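# Pull the tote out from beneath the desk

## Task

Move the tote out from below the desk so that it finishes upright and entirely away from the desk, neither beneath it nor resting on it. The utility cart must still be standing upright at the end, or the task fails. The robot must not topple or finish leaning, since that also fails the task. A result that holds only because the robot is still holding it in place does not count.

## Robot and tools

Robot: TidyBot++, a mobile base 0.54 m long, 0.50 m wide and 0.38 m tall on four driven casters. It carries one seven-joint arm with a two-finger gripper. The shoulder sits 0.12 m ahead of the base centre and 0.68 m above the floor. Cameras: base_camera and wrist_camera; the wrist camera looks along the hand. The arm begins folded with the hand down; folded, the hand reaches up to 0.08 m beyond the base front and the elbow rises to 1.15 m.

Frames: the base frame has its origin on the floor below the base centre, x forward, y left, z up. hand_pose is reported in this frame as the point between the finger pads; its z axis runs out along the fingers, and the fingers close along its y axis. The odometry frame is the base frame at the start of the scene. Heading is positive to the left, from -3.142 to 3.142. base_tilt is in degrees, positive when leaning forward or right.

execute_actions: argument actions is a list holding one action or none; an empty list only reports state and images. cameras picks the images: a list of "base_camera", "wrist_camera" or "all"; omitted or null means all, [] means none. An action may contain:
- base: exactly one of translate_m (metres, straight, forward positive, -2 to 2), strafe_m (metres, sideways, left positive, -2 to 2) or rotate_rad (radians, turn in place, counter-clockwise from above positive, -6.3 to 6.3). Each is an offset from where the base last reported itself, not a pose.
- joints: absolute targets by name, in radians except gripper_pos. joint_1_rad (any angle; turns the whole arm about vertical, positive is clockwise from above, opposite to rotate_rad), joint_2_rad shoulder -2.249 to 2.249, joint_3_rad any angle (upper arm roll), joint_4_rad elbow -2.579 to 2.579, joint_5_rad any angle (forearm roll), joint_6_rad wrist -2.099 to 2.099, joint_7_rad any angle (hand roll; hand down, positive is counter-clockwise from above, at 1.57 fingers open left/right). Done tolerance 0.039 for joints 1-4, 0.056 for 5-7. gripper_pos 0 (open) to 1 (closed), tolerance 0.03; finger gap is roughly 85 x (1 - gripper_pos) mm. Any-angle joints go the short way, so turn in steps under half a turn.
- speeds: caps for this action only: translate_m and strafe_m 0.05 to 0.5 m/s, rotate_rad 0.1 to 1.57 rad/s (the top values are the defaults).
Base and joint motions start together and may finish apart. Anything left out of an action may still be driving toward an earlier target. An unknown key or an out-of-range number rejects the whole call and nothing moves. A single action runs at most 15 s, and a base move needing more than 8.667 s at its capped speed is rejected. If a result reports a stop, the rest of that reply's calls are skipped.

Arm geometry: upper arm 0.42 m, forearm 0.31 m, hand 0.31 m to the hand point. With joint_1_rad 0, joint_3_rad 3.14, joint_5_rad 0 the arm stays in the base's x-z plane; segment tilts from vertical (forward positive) are joint_2_rad, joint_2_rad - joint_4_rad, and joint_2_rad - joint_4_rad - joint_6_rad. Forward reach from the shoulder is the sum of length x sin(tilt), height the sum of length x cos(tilt). A downward hand reaches at most about 0.94 m high, and only near the base. Closed fingertips stick out about 20 mm past the hand point.

wait: seconds, 0 to 10; commands nothing and returns the same report as an empty action.

zoom_image: camera ("base_camera" or "wrist_camera") and region [x0, y0, x1, y1] in pixels from the top-left of that camera's latest full image, no larger than 504 x 504.

finished_scene: scene, the number of the current scene. It ends that scene for good after the last command has been held, and its reply says whether the goal was met and gives the next task. Replying with no tool call ends everything.

Result lines: joint_positions, hand_pose, base_odometry (wheel counting, so slip looks like travel; drifts a few cm and degrees over many moves), base_tilt, motor_effort (percent of max, bracket = peak of last action, both noisy with fixed offsets), pictures (order of images). base_status / joint_status: "done"; "off_target" (stopped short, may still push); "contact_stop" or "time_out" (target dropped, holds in place). A blocked base shoves until timing out and may still say "done" well short of the goal. "joint command not followed" with "cause:" means arm targets were withheld, often to prevent self-collision; "not_followed" targets can be retried automatically later. on_its_own lists uncommanded motion. ARM HIT means a hard knock against the base or itself. For the gripper at 1, "done" means nothing held, "off_target" means an object stopped the fingers.

Pitfalls: friction leaves joints slightly off; improve by sending last command + (wanted - read) per joint, but not while holding something, as the arm sags under load. Keep fingers clear of the floor. A torque fault (joints 1-4 limit 104.5 N m, warning 56.7; joints 5-7 limit 51.3, warning 29.4) freezes the arm 10 s while the base carries on. Holding loads heats motors: MOTOR HOT from 60 °C, OVER-TEMPERATURE FAULT at 75 °C with "limit_stop_at_motor_heat"; then resend targets. The robot can tip if the arm snags something about 0.8 m or higher while driving, or if a raised hand is pushed or pulled sideways; retract the arm or back away to right it. While you think, the robot keeps its last command. Avoid drops, slams, hard shoves and knocking the cart over; objects may occasionally be nudged by outside pushes.

Each tool is called after "Request:" as name(argument=value, ...), one argument or row to a line, values as JSON.

## Session

Request:
execute_actions(
  actions=[],
)

Scene clock: 0.00 s.
base_odometry: x=+0.000 y=+0.000 heading=+0.000 (m, m, rad; odometry frame)
base_tilt: forward=+0.1 right=-0.2 (deg)
base_status: not commanded
joint_positions: joint_1_rad=-0.020 joint_2_rad=-0.351 joint_3_rad=+3.099 joint_4_rad=-2.506 joint_5_rad=+0.042 joint_6_rad=-0.895 joint_7_rad=+1.611 gripper_pos=+0.000
joint_status: not commanded
motor_effort: joint_1_rad=+0 joint_2_rad=-1 joint_3_rad=+0 joint_4_rad=+12 joint_5_rad=+0 joint_6_rad=-1 joint_7_rad=+0 (%)
hand_pose: x=+0.2648 y=-0.0013 z=+0.5935 quat_wxyz=(+0.024, +0.997, +0.063, +0.046) (m; base frame)
pictures: base_camera, wrist_camera
Images, in order (width x height): base_camera 644x364, wrist_camera 644x476.

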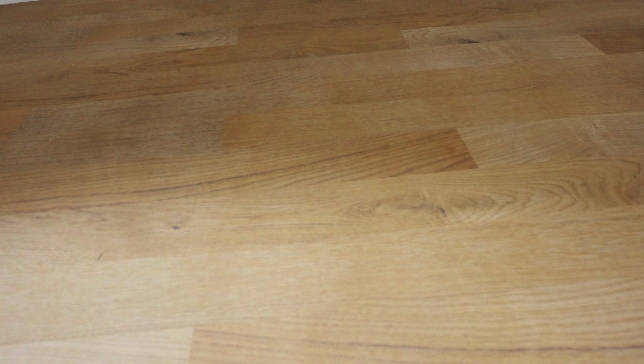

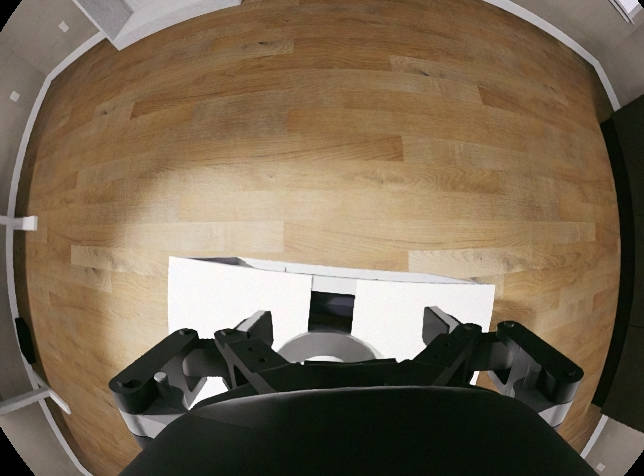

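Request:
execute_actions(
  actions=[
    {"joints":{"joint_6_rad":0.3,"joint_1_rad":-1.2}},
  ],
)

Request:
execute_actions(
  actions=[
    {"joints":{"joint_1_rad":1.4}},
  ],
  cameras=["wrist_camera"],
)

Scene clock: 7.57 s.
base_odometry: x=+0.000 y=+0.000 heading=+0.000 (m, m, rad; odometry frame)
base_tilt: forward=+0.1 right=-0.2 (deg)
base_status: not commanded
joint_positions: joint_1_rad=-1.180 joint_2_rad=-0.351 joint_3_rad=+3.099 joint_4_rad=-2.506 joint_5_rad=+0.042 joint_6_rad=+0.275 joint_7_rad=+1.611 gripper_pos=+0.000
joint_status: all done
motor_effort: joint_1_rad=+0(1) joint_2_rad=-6(6) joint_3_rad=+1(1) joint_4_rad=+17(17) joint_5_rad=-1(1) joint_6_rad=+7(7) joint_7_rad=+0(0) (%)
hand_pose: x=+0.2547 y=+0.3906 z=+0.8082 quat_wxyz=(-0.317, +0.638, +0.495, +0.497) (m; base frame)
pictures: base_camera, wrist_camera
Images, in order (width x height): base_camera 644x364, wrist_camera 644x476.

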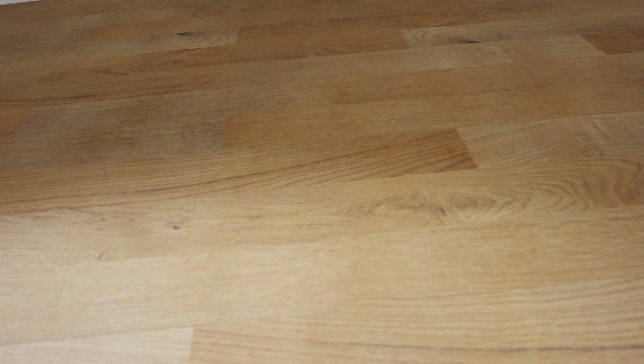

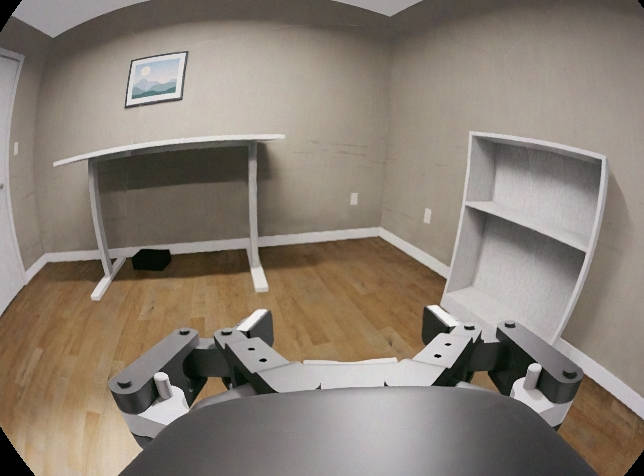

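Scene clock: 11.10 s.
base_odometry: x=+0.000 y=+0.000 heading=+0.000 (m, m, rad; odometry frame)
base_tilt: forward=+0.1 right=-0.2 (deg)
base_status: not commanded
joint_positions: joint_1_rad=+1.380 joint_2_rad=-0.351 joint_3_rad=+3.099 joint_4_rad=-2.506 joint_5_rad=+0.042 joint_6_rad=+0.275 joint_7_rad=+1.611 gripper_pos=+0.000
joint_status: all done
motor_effort: joint_1_rad=+0(1) joint_2_rad=-6(5) joint_3_rad=+0(1) joint_4_rad=+17(17) joint_5_rad=-1(1) joint_6_rad=+7(7) joint_7_rad=+0(0) (%)
hand_pose: x=+0.2204 y=-0.4008 z=+0.8082 quat_wxyz=(+0.385, +0.657, -0.469, +0.446) (m; base frame)
pictures: wrist_camera
Images, in order (width x height): wrist_camera 644x476.

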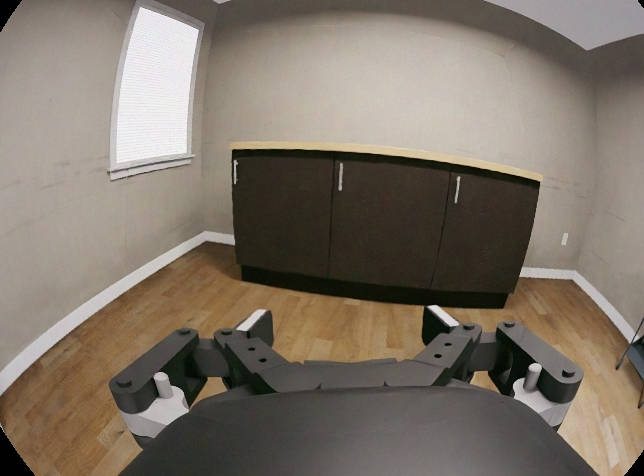

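Request:
execute_actions(
  actions=[
    {"base":{"rotate_rad":1.72},"joints":{"joint_1_rad":0,"joint_6_rad":0.1}},
  ],
)

Scene clock: 18.77 s.
base_odometry: x=+0.000 y=+0.000 heading=+1.720 (m, m, rad; odometry frame)
base_tilt: forward=+0.1 right=-0.2 (deg)
base_status: done
joint_positions: joint_1_rad=+0.021 joint_2_rad=-0.351 joint_3_rad=+3.099 joint_4_rad=-2.506 joint_5_rad=+0.042 joint_6_rad=+0.128 joint_7_rad=+1.611 gripper_pos=+0.000
joint_status: all done
motor_effort: joint_1_rad=+0(0) joint_2_rad=-5(6) joint_3_rad=+0(2) joint_4_rad=+16(17) joint_5_rad=-1(1) joint_6_rad=+7(9) joint_7_rad=+0(1) (%)
hand_pose: x=+0.5153 y=+0.0118 z=+0.7661 quat_wxyz=(+0.021, +0.847, +0.048, +0.528) (m; base frame)
pictures: base_camera, wrist_camera
Images, in order (width x height): base_camera 644x364, wrist_camera 644x476.

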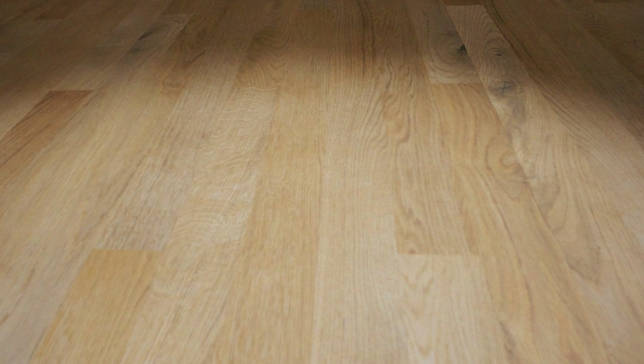

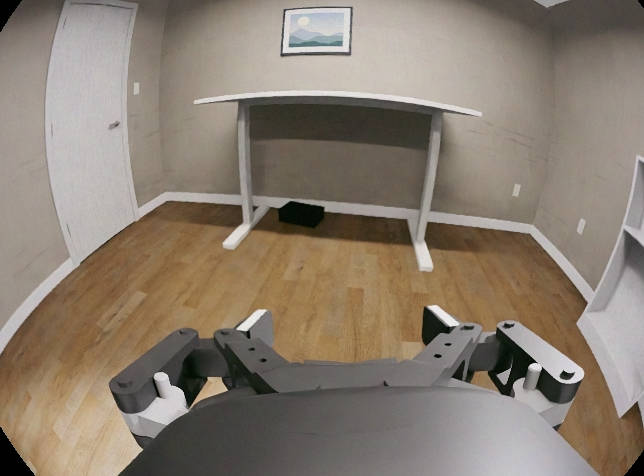

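Request:
execute_actions(
  actions=[
    {"base":{"translate_m":0.5},"joints":{"joint_1_rad":-0.02,"joint_2_rad":1.5,"joint_3_rad":3.18,"joint_4_rad":-0.9,"joint_5_rad":-0.04,"joint_6_rad":0.3,"joint_7_rad":1.53}},
  ],
)

Scene clock: 33.93 s.
base_odometry: x=-0.075 y=+0.494 heading=+1.721 (m, m, rad; odometry frame)
base_tilt: forward=+0.1 right=-0.3 (deg)
base_status: done
joint_positions: joint_1_rad=+0.004 joint_2_rad=+1.487 joint_3_rad=+3.158 joint_4_rad=-0.912 joint_5_rad=-0.013 joint_6_rad=+0.272 joint_7_rad=+1.571 gripper_pos=+0.000
joint_status: all done
motor_effort: joint_1_rad=+0(0) joint_2_rad=-50(53) joint_3_rad=+0(1) joint_4_rad=+14(18) joint_5_rad=-1(1) joint_6_rad=+8(8) joint_7_rad=+0(0) (%)
hand_pose: x=+1.0149 y=-0.0107 z=+0.3205 quat_wxyz=(+0.007, +0.874, -0.005, +0.485) (m; base frame)
pictures: base_camera, wrist_camera
Images, in order (width x height): base_camera 644x364, wrist_camera 644x476.

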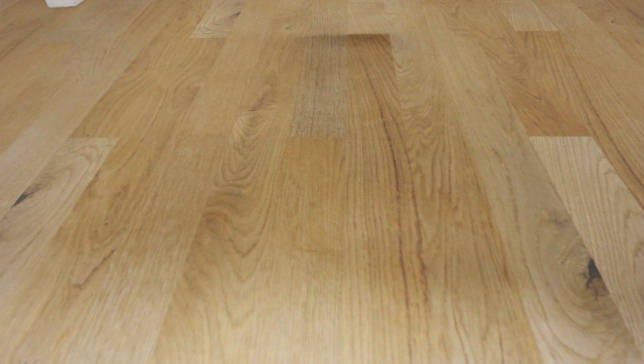

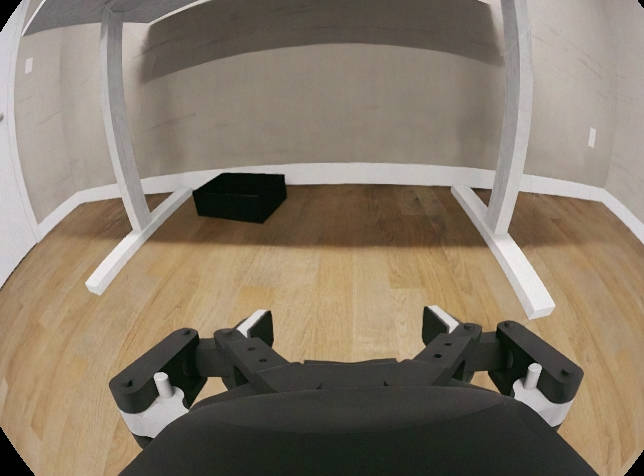

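Request:
execute_actions(
  actions=[
    {"base":{"strafe_m":0.3},"joints":{"joint_7_rad":0.0}},
  ],
  cameras=[],
)

Request:
execute_actions(
  actions=[
    {"base":{"translate_m":0.45},"joints":{"joint_6_rad":-0.2}},
  ],
)

Scene clock: 42.67 s.
base_odometry: x=-0.372 y=+0.450 heading=+1.721 (m, m, rad; odometry frame)
base_tilt: forward=+0.1 right=-0.3 (deg)
base_status: done
joint_positions: joint_1_rad=-0.024 joint_2_rad=+1.487 joint_3_rad=+3.165 joint_4_rad=-0.912 joint_5_rad=-0.014 joint_6_rad=+0.272 joint_7_rad=+0.022 gripper_pos=+0.000
joint_status: all done
motor_effort: joint_1_rad=+0(4) joint_2_rad=-51(51) joint_3_rad=+0(2) joint_4_rad=+14(14) joint_5_rad=-1(1) joint_6_rad=+6(7) joint_7_rad=+1(0) (%)
hand_pose: x=+1.0154 y=+0.0112 z=+0.3211 quat_wxyz=(-0.338, +0.630, -0.605, +0.350) (m; base frame)
pictures: none
No camera images: the call's "cameras" was empty. Leave "cameras" out to get every camera's image.

Scene clock: 44.93 s.
base_odometry: x=-0.439 y=+0.895 heading=+1.721 (m, m, rad; odometry frame)
base_tilt: forward=+0.1 right=-0.3 (deg)
base_status: done
joint_positions: joint_1_rad=-0.024 joint_2_rad=+1.498 joint_3_rad=+3.165 joint_4_rad=-0.903 joint_5_rad=-0.014 joint_6_rad=-0.196 joint_7_rad=+0.022 gripper_pos=+0.000
joint_status: all done
motor_effort: joint_1_rad=+0(1) joint_2_rad=-49(53) joint_3_rad=+0(1) joint_4_rad=+12(16) joint_5_rad=-1(0) joint_6_rad=+4(7) joint_7_rad=+0(1) (%)
hand_pose: x=+0.9124 y=+0.0087 z=+0.2142 quat_wxyz=(-0.185, +0.693, -0.668, +0.196) (m; base frame)
pictures: base_camera, wrist_camera
Images, in order (width x height): base_camera 644x364, wrist_camera 644x476.

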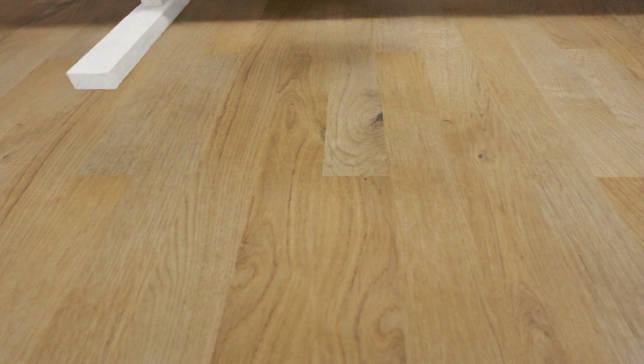

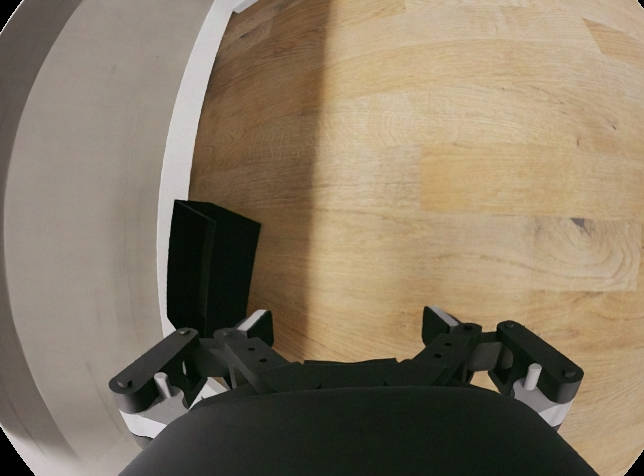

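Request:
execute_actions(
  actions=[
    {"base":{"translate_m":0.4},"joints":{"joint_2_rad":1.42,"joint_6_rad":-0.55},"speeds":{"translate_m":0.3}},
  ],
)

Scene clock: 52.23 s.
base_odometry: x=-0.499 y=+1.290 heading=+1.722 (m, m, rad; odometry frame)
base_tilt: forward=+0.1 right=-0.3 (deg)
base_status: done
joint_positions: joint_1_rad=-0.024 joint_2_rad=+1.439 joint_3_rad=+3.165 joint_4_rad=-0.901 joint_5_rad=-0.014 joint_6_rad=-0.539 joint_7_rad=+0.022 gripper_pos=+0.000
joint_status: all done
motor_effort: joint_1_rad=+0(3) joint_2_rad=-48(50) joint_3_rad=+0(1) joint_4_rad=+12(13) joint_5_rad=-1(1) joint_6_rad=+2(5) joint_7_rad=+0(0) (%)
hand_pose: x=+0.8427 y=+0.0078 z=+0.2176 quat_wxyz=(-0.088, +0.713, -0.689, +0.098) (m; base frame)
pictures: base_camera, wrist_camera
Images, in order (width x height): base_camera 644x364, wrist_camera 644x476.

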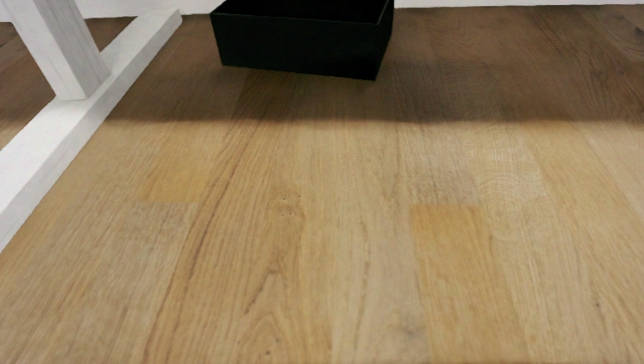

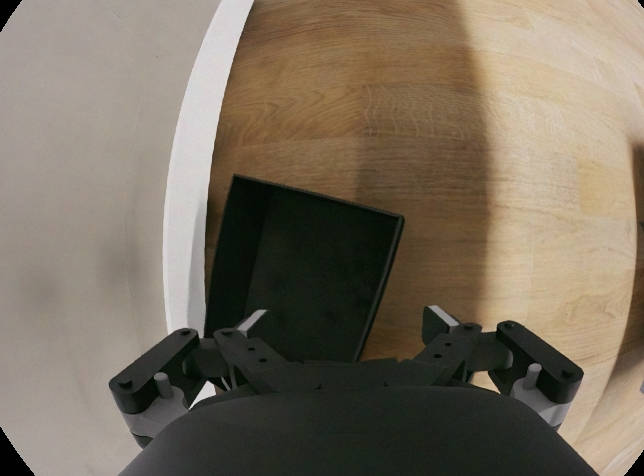

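Request:
execute_actions(
  actions=[
    {"joints":{"joint_2_rad":1.56,"joint_6_rad":-0.36,"joint_7_rad":-0.3}},
  ],
)

Scene clock: 61.87 s.
base_odometry: x=-0.499 y=+1.290 heading=+1.722 (m, m, rad; odometry frame)
base_tilt: forward=+0.1 right=-0.3 (deg)
base_status: not commanded
joint_positions: joint_1_rad=-0.024 joint_2_rad=+1.559 joint_3_rad=+3.165 joint_4_rad=-0.902 joint_5_rad=-0.014 joint_6_rad=-0.387 joint_7_rad=-0.264 gripper_pos=+0.000
joint_status: all done
motor_effort: joint_1_rad=+0(0) joint_2_rad=-46(51) joint_3_rad=+0(0) joint_4_rad=+10(12) joint_5_rad=-1(1) joint_6_rad=+2(1) joint_7_rad=+1(0) (%)
hand_pose: x=+0.8279 y=+0.0070 z=+0.1444 quat_wxyz=(-0.113, +0.607, -0.781, +0.094) (m; base frame)
pictures: base_camera, wrist_camera
Images, in order (width x height): base_camera 644x364, wrist_camera 644x476.

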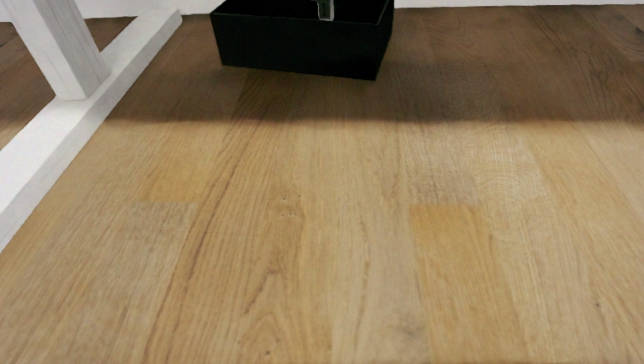

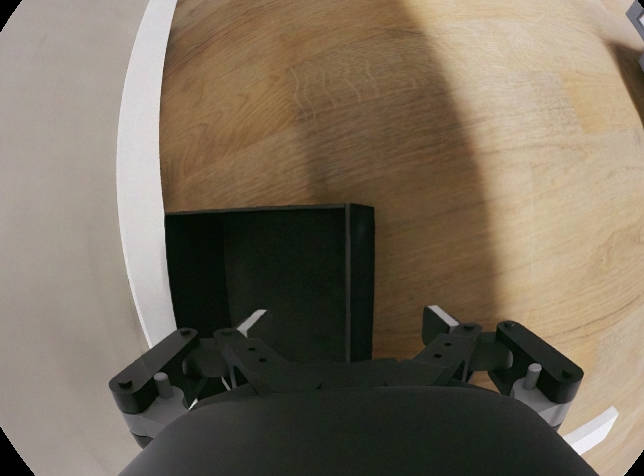

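Request:
execute_actions(
  actions=[
    {"base":{"translate_m":0.03},"joints":{"joint_2_rad":1.67,"joint_6_rad":-0.24}},
  ],
)

Scene clock: 66.30 s.
base_odometry: x=-0.504 y=+1.320 heading=+1.722 (m, m, rad; odometry frame)
base_tilt: forward=+0.1 right=-0.2 (deg)
base_status: done
joint_positions: joint_1_rad=-0.024 joint_2_rad=+1.663 joint_3_rad=+3.165 joint_4_rad=-0.901 joint_5_rad=-0.014 joint_6_rad=-0.265 joint_7_rad=-0.264 gripper_pos=+0.000
joint_status: all done
motor_effort: joint_1_rad=+0(2) joint_2_rad=-45(49) joint_3_rad=+0(1) joint_4_rad=+9(12) joint_5_rad=-1(0) joint_6_rad=+2(3) joint_7_rad=+1(0) (%)
hand_pose: x=+0.8052 y=+0.0063 z=+0.0832 quat_wxyz=(-0.120, +0.607, -0.779, +0.100) (m; base frame)
pictures: base_camera, wrist_camera
Images, in order (width x height): base_camera 644x364, wrist_camera 644x476.

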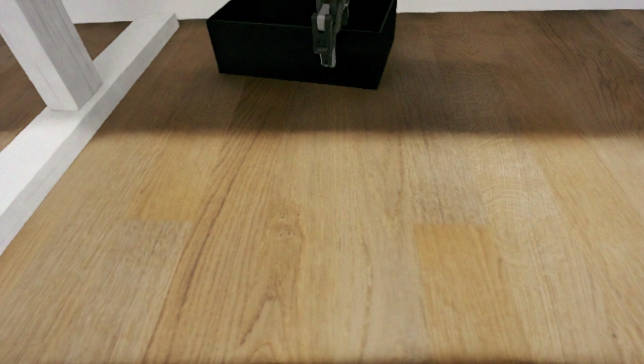

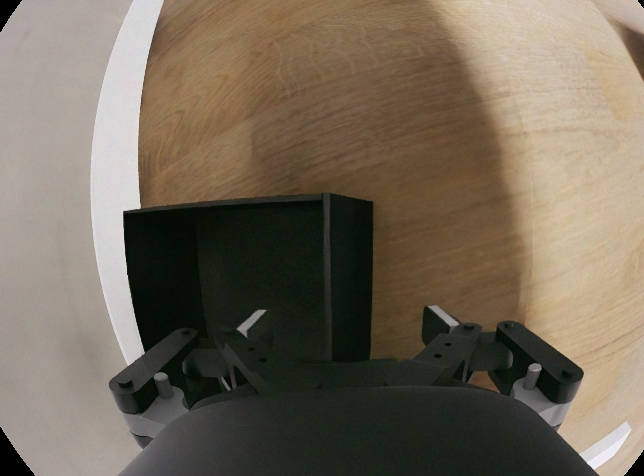

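Request:
execute_actions(
  actions=[
    {"base":{"translate_m":-0.3},"speeds":{"translate_m":0.15}},
  ],
)

Scene clock: 74.87 s.
base_odometry: x=-0.459 y=+1.023 heading=+1.722 (m, m, rad; odometry frame)
base_tilt: forward=+0.1 right=-0.2 (deg)
base_status: done
joint_positions: joint_1_rad=-0.024 joint_2_rad=+1.663 joint_3_rad=+3.165 joint_4_rad=-0.900 joint_5_rad=-0.014 joint_6_rad=-0.259 joint_7_rad=-0.264 gripper_pos=+0.000
joint_status: not commanded
motor_effort: joint_1_rad=+0(2) joint_2_rad=-45(46) joint_3_rad=-1(1) joint_4_rad=+9(10) joint_5_rad=-1(0) joint_6_rad=+2(2) joint_7_rad=+1(0) (%)
hand_pose: x=+0.8076 y=+0.0064 z=+0.0841 quat_wxyz=(-0.122, +0.607, -0.779, +0.102) (m; base frame)
pictures: base_camera, wrist_camera
Images, in order (width x height): base_camera 644x364, wrist_camera 644x476.

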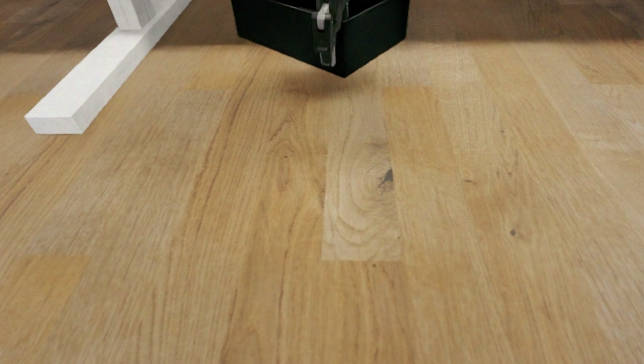

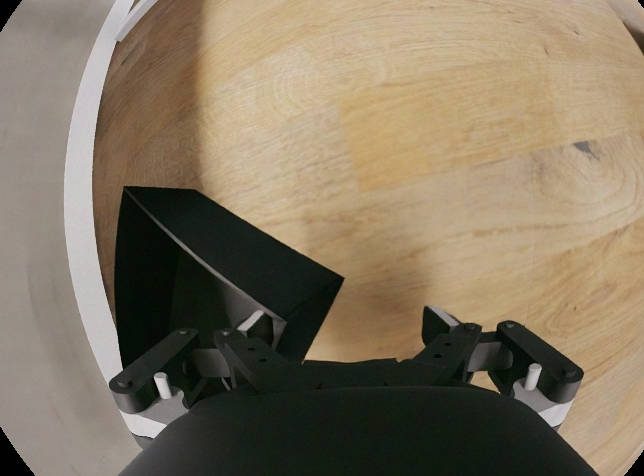

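Finger is hooked in the corner; stable.

Request:
execute_actions(
  actions=[
    {"base":{"translate_m":-0.85},"speeds":{"translate_m":0.25}},
  ],
)

Scene clock: 81.60 s.
base_odometry: x=-0.331 y=+0.183 heading=+1.722 (m, m, rad; odometry frame)
base_tilt: forward=+0.1 right=-0.3 (deg)
base_status: done
joint_positions: joint_1_rad=-0.024 joint_2_rad=+1.663 joint_3_rad=+3.165 joint_4_rad=-0.895 joint_5_rad=-0.014 joint_6_rad=-0.257 joint_7_rad=-0.264 gripper_pos=+0.000
joint_status: not commanded
motor_effort: joint_1_rad=+0(1) joint_2_rad=-45(46) joint_3_rad=+0(1) joint_4_rad=+9(9) joint_5_rad=-1(1) joint_6_rad=+2(1) joint_7_rad=+0(0) (%)
hand_pose: x=+0.8108 y=+0.0065 z=+0.0856 quat_wxyz=(-0.125, +0.606, -0.778, +0.104) (m; base frame)
pictures: base_camera, wrist_camera
Images, in order (width x height): base_camera 644x364, wrist_camera 644x476.

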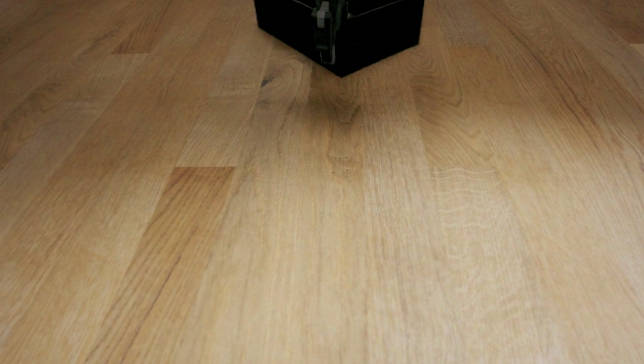

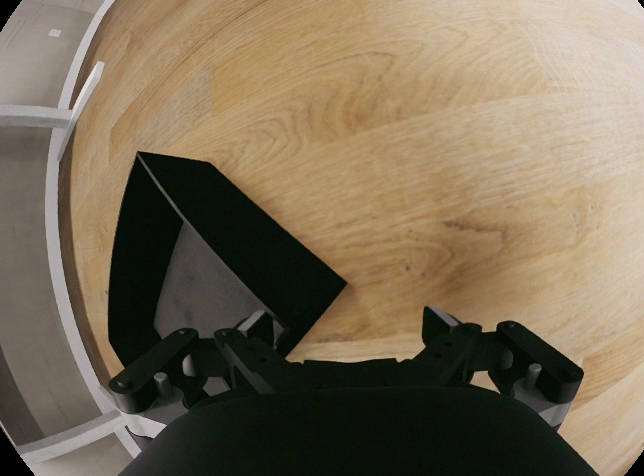

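Request:
execute_actions(
  actions=[
    {"base":{"translate_m":0.015},"joints":{"joint_2_rad":1.4,"joint_6_rad":-0.45,"joint_7_rad":-0.3}},
  ],
)

Scene clock: 86.83 s.
base_odometry: x=-0.333 y=+0.198 heading=+1.722 (m, m, rad; odometry frame)
base_tilt: forward=+0.1 right=-0.2 (deg)
base_status: done
joint_positions: joint_1_rad=-0.024 joint_2_rad=+1.395 joint_3_rad=+3.165 joint_4_rad=-0.897 joint_5_rad=-0.014 joint_6_rad=-0.423 joint_7_rad=-0.264 gripper_pos=+0.000
joint_status: all done
motor_effort: joint_1_rad=+0(1) joint_2_rad=-49(52) joint_3_rad=+0(1) joint_4_rad=+13(14) joint_5_rad=-1(1) joint_6_rad=+2(3) joint_7_rad=+0(0) (%)
hand_pose: x=+0.8985 y=+0.0088 z=+0.2644 quat_wxyz=(-0.165, +0.599, -0.772, +0.133) (m; base frame)
pictures: base_camera, wrist_camera
Images, in order (width x height): base_camera 644x364, wrist_camera 644x476.

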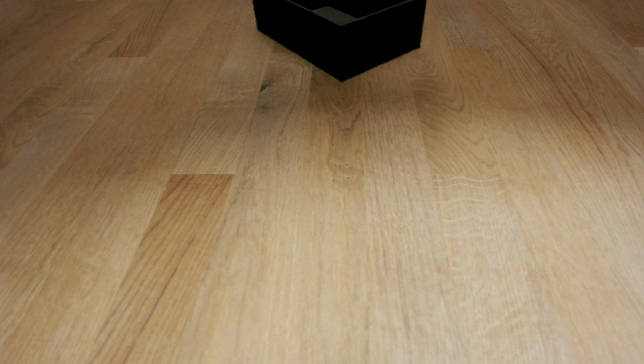

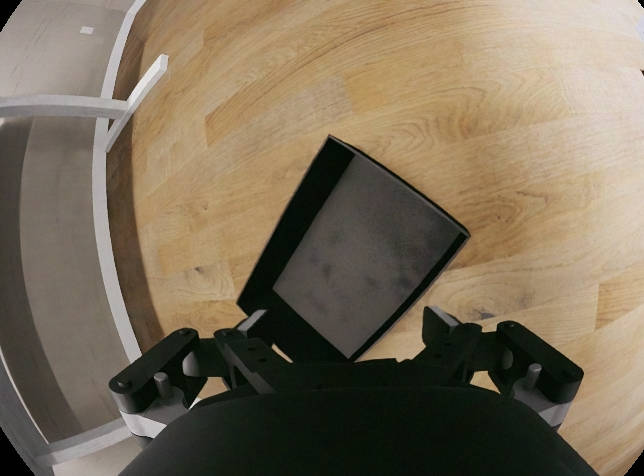

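Request:
finished_scene(
  scene=1,
)

The scene is finished: the task was done.


## Next scene

The same job, from a new start.

Request:
execute_actions(
  actions=[],
)

Scene clock: 0.00 s.
base_odometry: x=+0.000 y=+0.000 heading=+0.000 (m, m, rad; odometry frame)
base_tilt: forward=+0.1 right=-0.3 (deg)
base_status: not commanded
joint_positions: joint_1_rad=+0.034 joint_2_rad=-0.393 joint_3_rad=+3.128 joint_4_rad=-2.494 joint_5_rad=-0.024 joint_6_rad=-0.877 joint_7_rad=+1.584 gripper_pos=+0.000
joint_status: not commanded
motor_effort: joint_1_rad=+0 joint_2_rad=-1 joint_3_rad=+0 joint_4_rad=+13 joint_5_rad=-1 joint_6_rad=+1 joint_7_rad=+0 (%)
hand_pose: x=+0.2800 y=+0.0031 z=+0.6045 quat_wxyz=(-0.006, +0.997, -0.011, +0.082) (m; base frame)
pictures: base_camera, wrist_camera
Images, in order (width x height): base_camera 644x364, wrist_camera 644x476.

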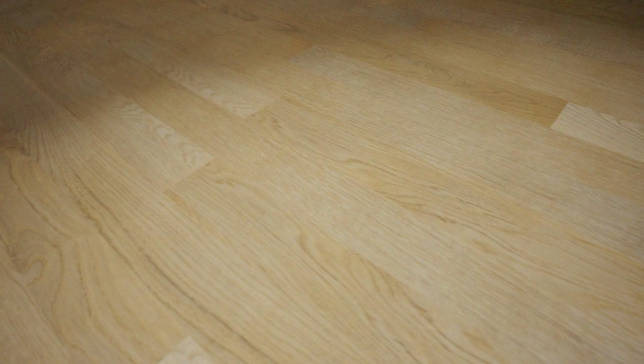

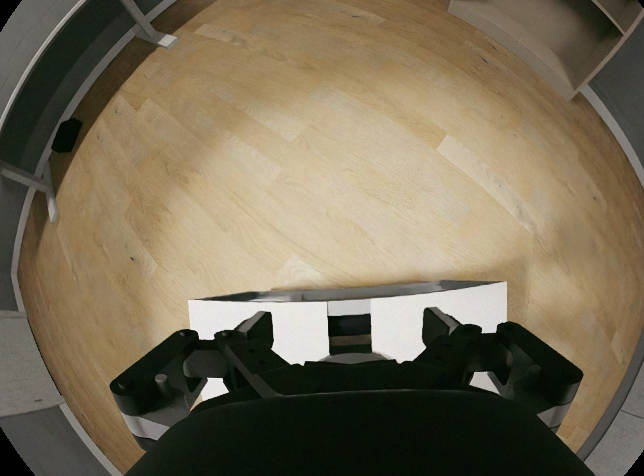

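Request:
execute_actions(
  actions=[
    {"base":{"rotate_rad":0.92},"joints":{"joint_1_rad":-0.02,"joint_2_rad":1.42,"joint_3_rad":3.16,"joint_4_rad":-0.9,"joint_5_rad":0.02,"joint_6_rad":0.3,"joint_7_rad":1.57}},
  ],
)

Scene clock: 7.87 s.
base_odometry: x=+0.000 y=+0.000 heading=+0.920 (m, m, rad; odometry frame)
base_tilt: forward=+0.1 right=-0.2 (deg)
base_status: done
joint_positions: joint_1_rad=+0.005 joint_2_rad=+1.407 joint_3_rad=+3.137 joint_4_rad=-0.913 joint_5_rad=-0.006 joint_6_rad=+0.273 joint_7_rad=+1.584 gripper_pos=+0.000
joint_status: all done
motor_effort: joint_1_rad=+0(4) joint_2_rad=-50(52) joint_3_rad=-1(1) joint_4_rad=+15(15) joint_5_rad=-1(3) joint_6_rad=+7(7) joint_7_rad=+0(1) (%)
hand_pose: x=+1.0409 y=-0.0023 z=+0.3935 quat_wxyz=(+0.002, +0.854, -0.001, +0.520) (m; base frame)
pictures: base_camera, wrist_camera
Images, in order (width x height): base_camera 644x364, wrist_camera 644x476.

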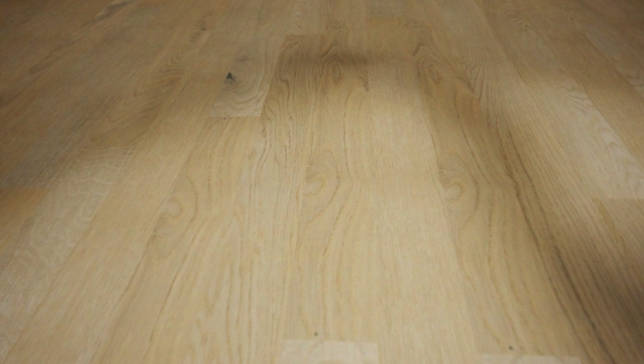

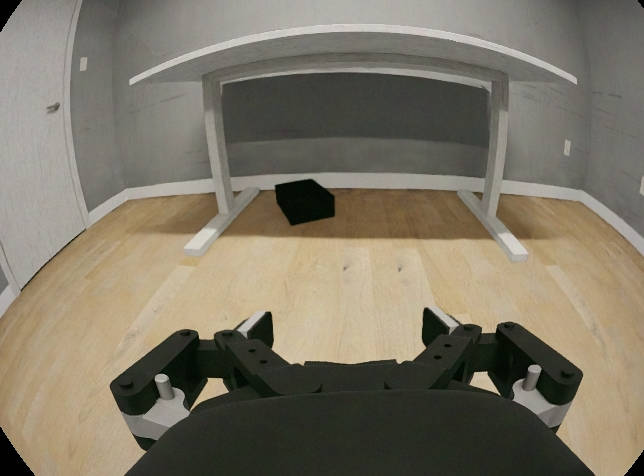

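Request:
execute_actions(
  actions=[
    {"base":{"strafe_m":0.16},"joints":{"joint_2_rad":1.86,"joint_4_rad":0.0,"joint_6_rad":-0.5,"gripper_pos":1}},
  ],
  cameras=[],
)

Request:
execute_actions(
  actions=[
    {"base":{"translate_m":0.8}},
  ],
)

Scene clock: 28.37 s.
base_odometry: x=-0.127 y=+0.097 heading=+0.921 (m, m, rad; odometry frame)
base_tilt: forward=+0.1 right=-0.3 (deg)
base_status: done
joint_positions: joint_1_rad=-0.021 joint_2_rad=+1.839 joint_3_rad=+3.145 joint_4_rad=-0.012 joint_5_rad=-0.006 joint_6_rad=-0.474 joint_7_rad=+1.584 gripper_pos=+0.999
joint_status: all done
motor_effort: joint_1_rad=+0(4) joint_2_rad=-53(54) joint_3_rad=-1(2) joint_4_rad=+18(18) joint_5_rad=-1(1) joint_6_rad=+6(7) joint_7_rad=+0(0) (%)
hand_pose: x=+1.0532 y=+0.0217 z=+0.2698 quat_wxyz=(-0.003, +0.918, +0.015, +0.397) (m; base frame)
pictures: none
No camera images: the call's "cameras" was empty. Leave "cameras" out to get every camera's image.

Scene clock: 31.33 s.
base_odometry: x=+0.356 y=+0.734 heading=+0.921 (m, m, rad; odometry frame)
base_tilt: forward=+0.1 right=-0.2 (deg)
base_status: done
joint_positions: joint_1_rad=-0.021 joint_2_rad=+1.843 joint_3_rad=+3.145 joint_4_rad=-0.010 joint_5_rad=-0.006 joint_6_rad=-0.476 joint_7_rad=+1.584 gripper_pos=+0.999
joint_status: not commanded
motor_effort: joint_1_rad=+0(3) joint_2_rad=-52(54) joint_3_rad=-1(1) joint_4_rad=+18(19) joint_5_rad=-1(0) joint_6_rad=+6(7) joint_7_rad=+0(1) (%)
hand_pose: x=+1.0520 y=+0.0215 z=+0.2672 quat_wxyz=(-0.003, +0.918, +0.015, +0.395) (m; base frame)
pictures: base_camera, wrist_camera
Images, in order (width x height): base_camera 644x364, wrist_camera 644x476.

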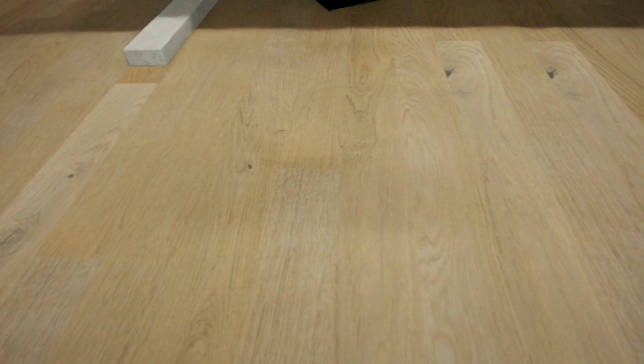

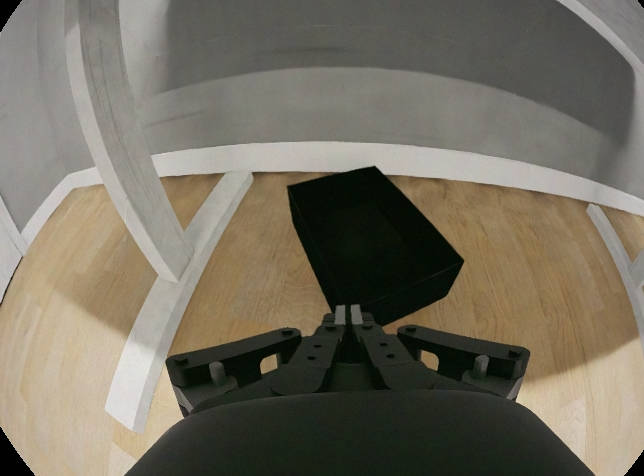

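Request:
execute_actions(
  actions=[
    {"base":{"translate_m":0.33},"joints":{"joint_1_rad":0.06,"joint_2_rad":1.9},"speeds":{"translate_m":0.3}},
  ],
)

Scene clock: 40.67 s.
base_odometry: x=+0.555 y=+0.997 heading=+0.922 (m, m, rad; odometry frame)
base_tilt: forward=+0.1 right=-0.3 (deg)
base_status: done
joint_positions: joint_1_rad=+0.056 joint_2_rad=+1.893 joint_3_rad=+3.145 joint_4_rad=-0.008 joint_5_rad=-0.004 joint_6_rad=-0.477 joint_7_rad=+1.584 gripper_pos=+0.999
joint_status: all done
motor_effort: joint_1_rad=+0(5) joint_2_rad=-51(54) joint_3_rad=-1(1) joint_4_rad=+17(18) joint_5_rad=-1(1) joint_6_rad=+5(6) joint_7_rad=+0(0) (%)
hand_pose: x=+1.0296 y=-0.0494 z=+0.2220 quat_wxyz=(+0.012, +0.928, -0.020, +0.373) (m; base frame)
pictures: base_camera, wrist_camera
Images, in order (width x height): base_camera 644x364, wrist_camera 644x476.

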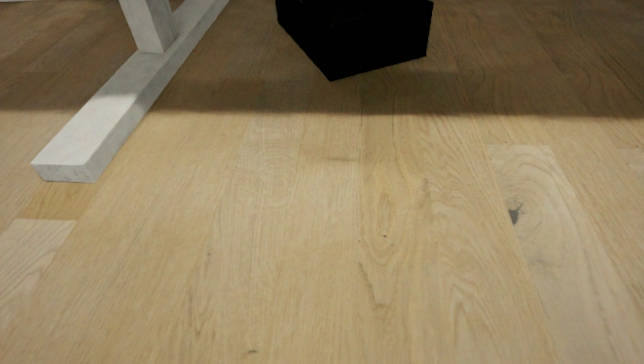

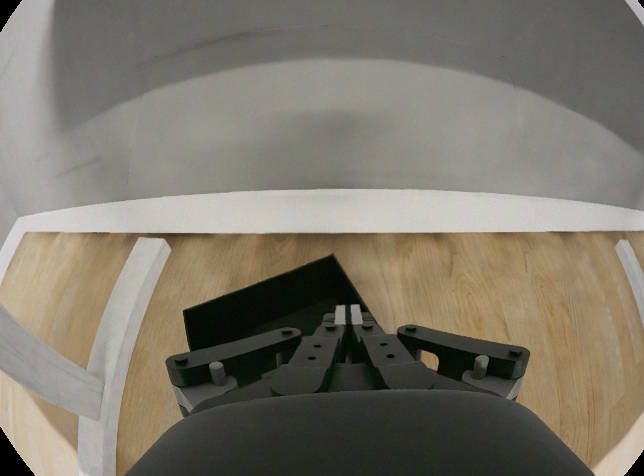

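Request:
execute_actions(
  actions=[
    {"joints":{"joint_1_rad":0.0,"joint_6_rad":-0.8}},
  ],
)

Scene clock: 45.87 s.
base_odometry: x=+0.555 y=+0.997 heading=+0.922 (m, m, rad; odometry frame)
base_tilt: forward=+0.1 right=-0.2 (deg)
base_status: not commanded
joint_positions: joint_1_rad=+0.011 joint_2_rad=+1.900 joint_3_rad=+3.145 joint_4_rad=-0.004 joint_5_rad=-0.004 joint_6_rad=-0.789 joint_7_rad=+1.584 gripper_pos=+0.999
joint_status: all done
motor_effort: joint_1_rad=-1(3) joint_2_rad=-50(53) joint_3_rad=-1(1) joint_4_rad=+16(18) joint_5_rad=-1(1) joint_6_rad=+2(5) joint_7_rad=+1(1) (%)
hand_pose: x=+0.9491 y=-0.0077 z=+0.1624 quat_wxyz=(+0.002, +0.975, +0.001, +0.222) (m; base frame)
pictures: base_camera, wrist_camera
Images, in order (width x height): base_camera 644x364, wrist_camera 644x476.

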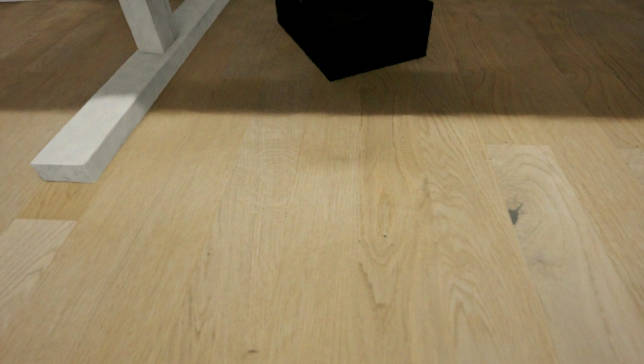

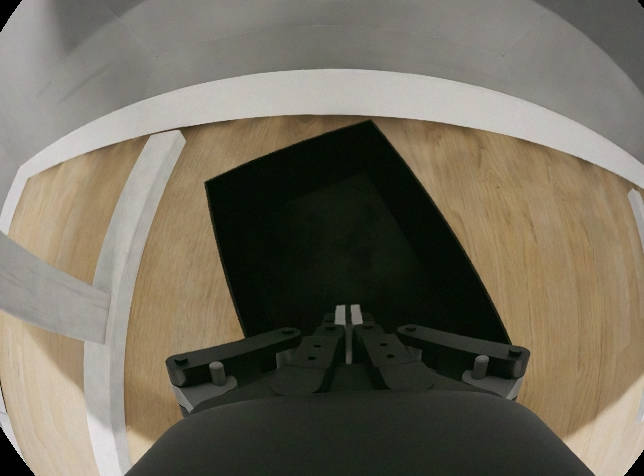

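Request:
execute_actions(
  actions=[
    {"joints":{"joint_2_rad":1.99,"joint_6_rad":-0.82}},
  ],
  cameras=[],
)

Request:
execute_actions(
  actions=[
    {"base":{"translate_m":-0.3},"speeds":{"translate_m":0.15}},
  ],
)

Scene clock: 50.60 s.
base_odometry: x=+0.555 y=+0.997 heading=+0.922 (m, m, rad; odometry frame)
base_tilt: forward=+0.1 right=-0.3 (deg)
base_status: not commanded
joint_positions: joint_1_rad=+0.011 joint_2_rad=+1.990 joint_3_rad=+3.145 joint_4_rad=-0.003 joint_5_rad=-0.004 joint_6_rad=-0.797 joint_7_rad=+1.584 gripper_pos=+0.999
joint_status: all done
motor_effort: joint_1_rad=+0(1) joint_2_rad=-48(52) joint_3_rad=-1(1) joint_4_rad=+15(17) joint_5_rad=-1(1) joint_6_rad=+3(3) joint_7_rad=+0(0) (%)
hand_pose: x=+0.8972 y=-0.0071 z=+0.0893 quat_wxyz=(+0.002, +0.985, +0.001, +0.175) (m; base frame)
pictures: none
No camera images: the call's "cameras" was empty. Leave "cameras" out to get every camera's image.

Scene clock: 53.27 s.
base_odometry: x=+0.374 y=+0.758 heading=+0.922 (m, m, rad; odometry frame)
base_tilt: forward=+0.1 right=-0.3 (deg)
base_status: done
joint_positions: joint_1_rad=+0.011 joint_2_rad=+1.990 joint_3_rad=+3.145 joint_4_rad=-0.003 joint_5_rad=-0.004 joint_6_rad=-0.797 joint_7_rad=+1.584 gripper_pos=+0.999
joint_status: not commanded
motor_effort: joint_1_rad=+0(3) joint_2_rad=-48(51) joint_3_rad=-1(1) joint_4_rad=+15(16) joint_5_rad=-1(0) joint_6_rad=+2(2) joint_7_rad=+0(0) (%)
hand_pose: x=+0.8974 y=-0.0071 z=+0.0895 quat_wxyz=(+0.002, +0.985, +0.001, +0.175) (m; base frame)
pictures: base_camera, wrist_camera
Images, in order (width x height): base_camera 644x364, wrist_camera 644x476.

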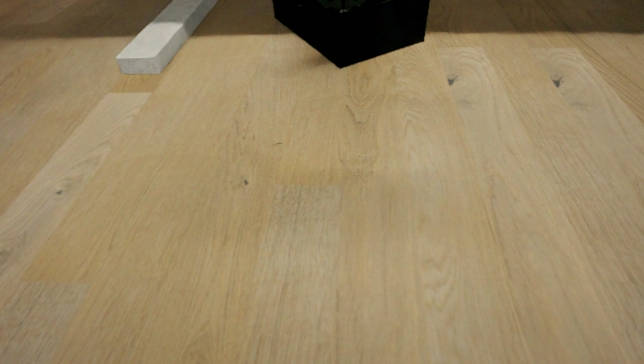

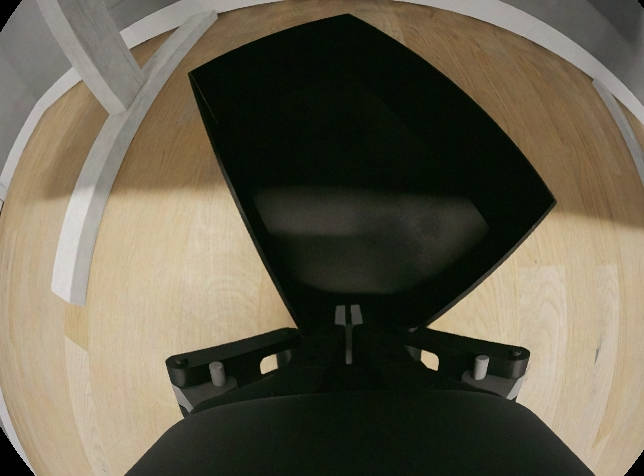

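Request:
execute_actions(
  actions=[
    {"base":{"translate_m":-0.72},"speeds":{"translate_m":0.25}},
  ],
  cameras=["base_camera"],
)

Request:
execute_actions(
  actions=[
    {"base":{"translate_m":0.015},"joints":{"joint_2_rad":1.75}},
  ],
)

Scene clock: 61.77 s.
base_odometry: x=-0.061 y=+0.184 heading=+0.923 (m, m, rad; odometry frame)
base_tilt: forward=+0.1 right=-0.3 (deg)
base_status: done
joint_positions: joint_1_rad=+0.011 joint_2_rad=+1.989 joint_3_rad=+3.145 joint_4_rad=-0.002 joint_5_rad=-0.004 joint_6_rad=-0.797 joint_7_rad=+1.584 gripper_pos=+0.999
joint_status: not commanded
motor_effort: joint_1_rad=-1(3) joint_2_rad=-48(49) joint_3_rad=-1(1) joint_4_rad=+15(15) joint_5_rad=-1(0) joint_6_rad=+2(2) joint_7_rad=+0(0) (%)
hand_pose: x=+0.8982 y=-0.0072 z=+0.0904 quat_wxyz=(+0.002, +0.984, +0.001, +0.176) (m; base frame)
pictures: base_camera
Images, in order (width x height): base_camera 644x364.

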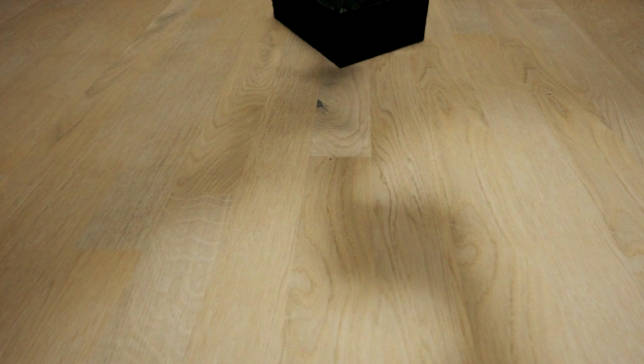

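Scene clock: 63.43 s.
base_odometry: x=-0.052 y=+0.196 heading=+0.923 (m, m, rad; odometry frame)
base_tilt: forward=+0.1 right=-0.3 (deg)
base_status: done
joint_positions: joint_1_rad=+0.011 joint_2_rad=+1.746 joint_3_rad=+3.145 joint_4_rad=+0.004 joint_5_rad=-0.004 joint_6_rad=-0.798 joint_7_rad=+1.584 gripper_pos=+0.999
joint_status: all done
motor_effort: joint_1_rad=+0(3) joint_2_rad=-53(54) joint_3_rad=-1(1) joint_4_rad=+18(18) joint_5_rad=-1(1) joint_6_rad=+4(4) joint_7_rad=+1(0) (%)
hand_pose: x=+1.0192 y=-0.0085 z=+0.2980 quat_wxyz=(+0.003, +0.955, +0.001, +0.296) (m; base frame)
pictures: base_camera, wrist_camera
Images, in order (width x height): base_camera 644x364, wrist_camera 644x476.

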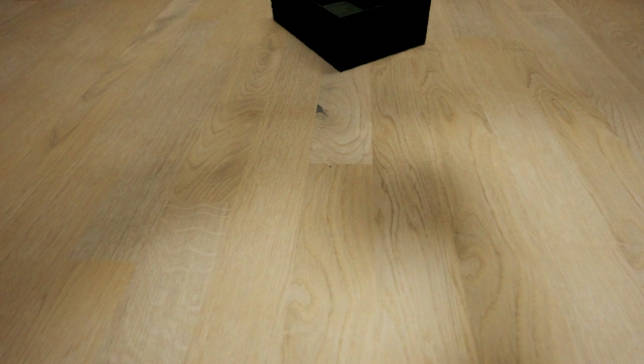

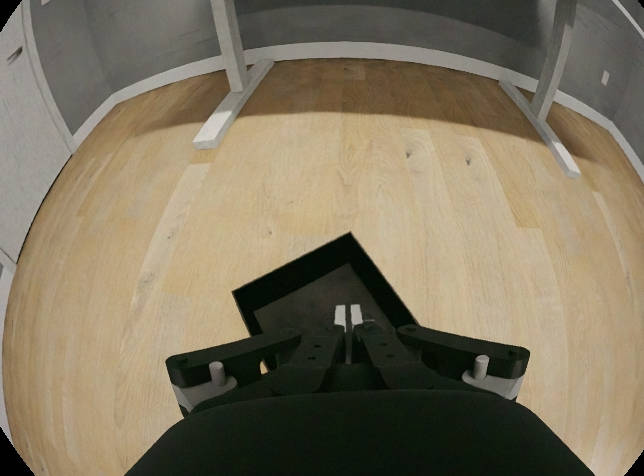

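Request:
finished_scene(
  scene=2,
)

The scene is finished: the task was done.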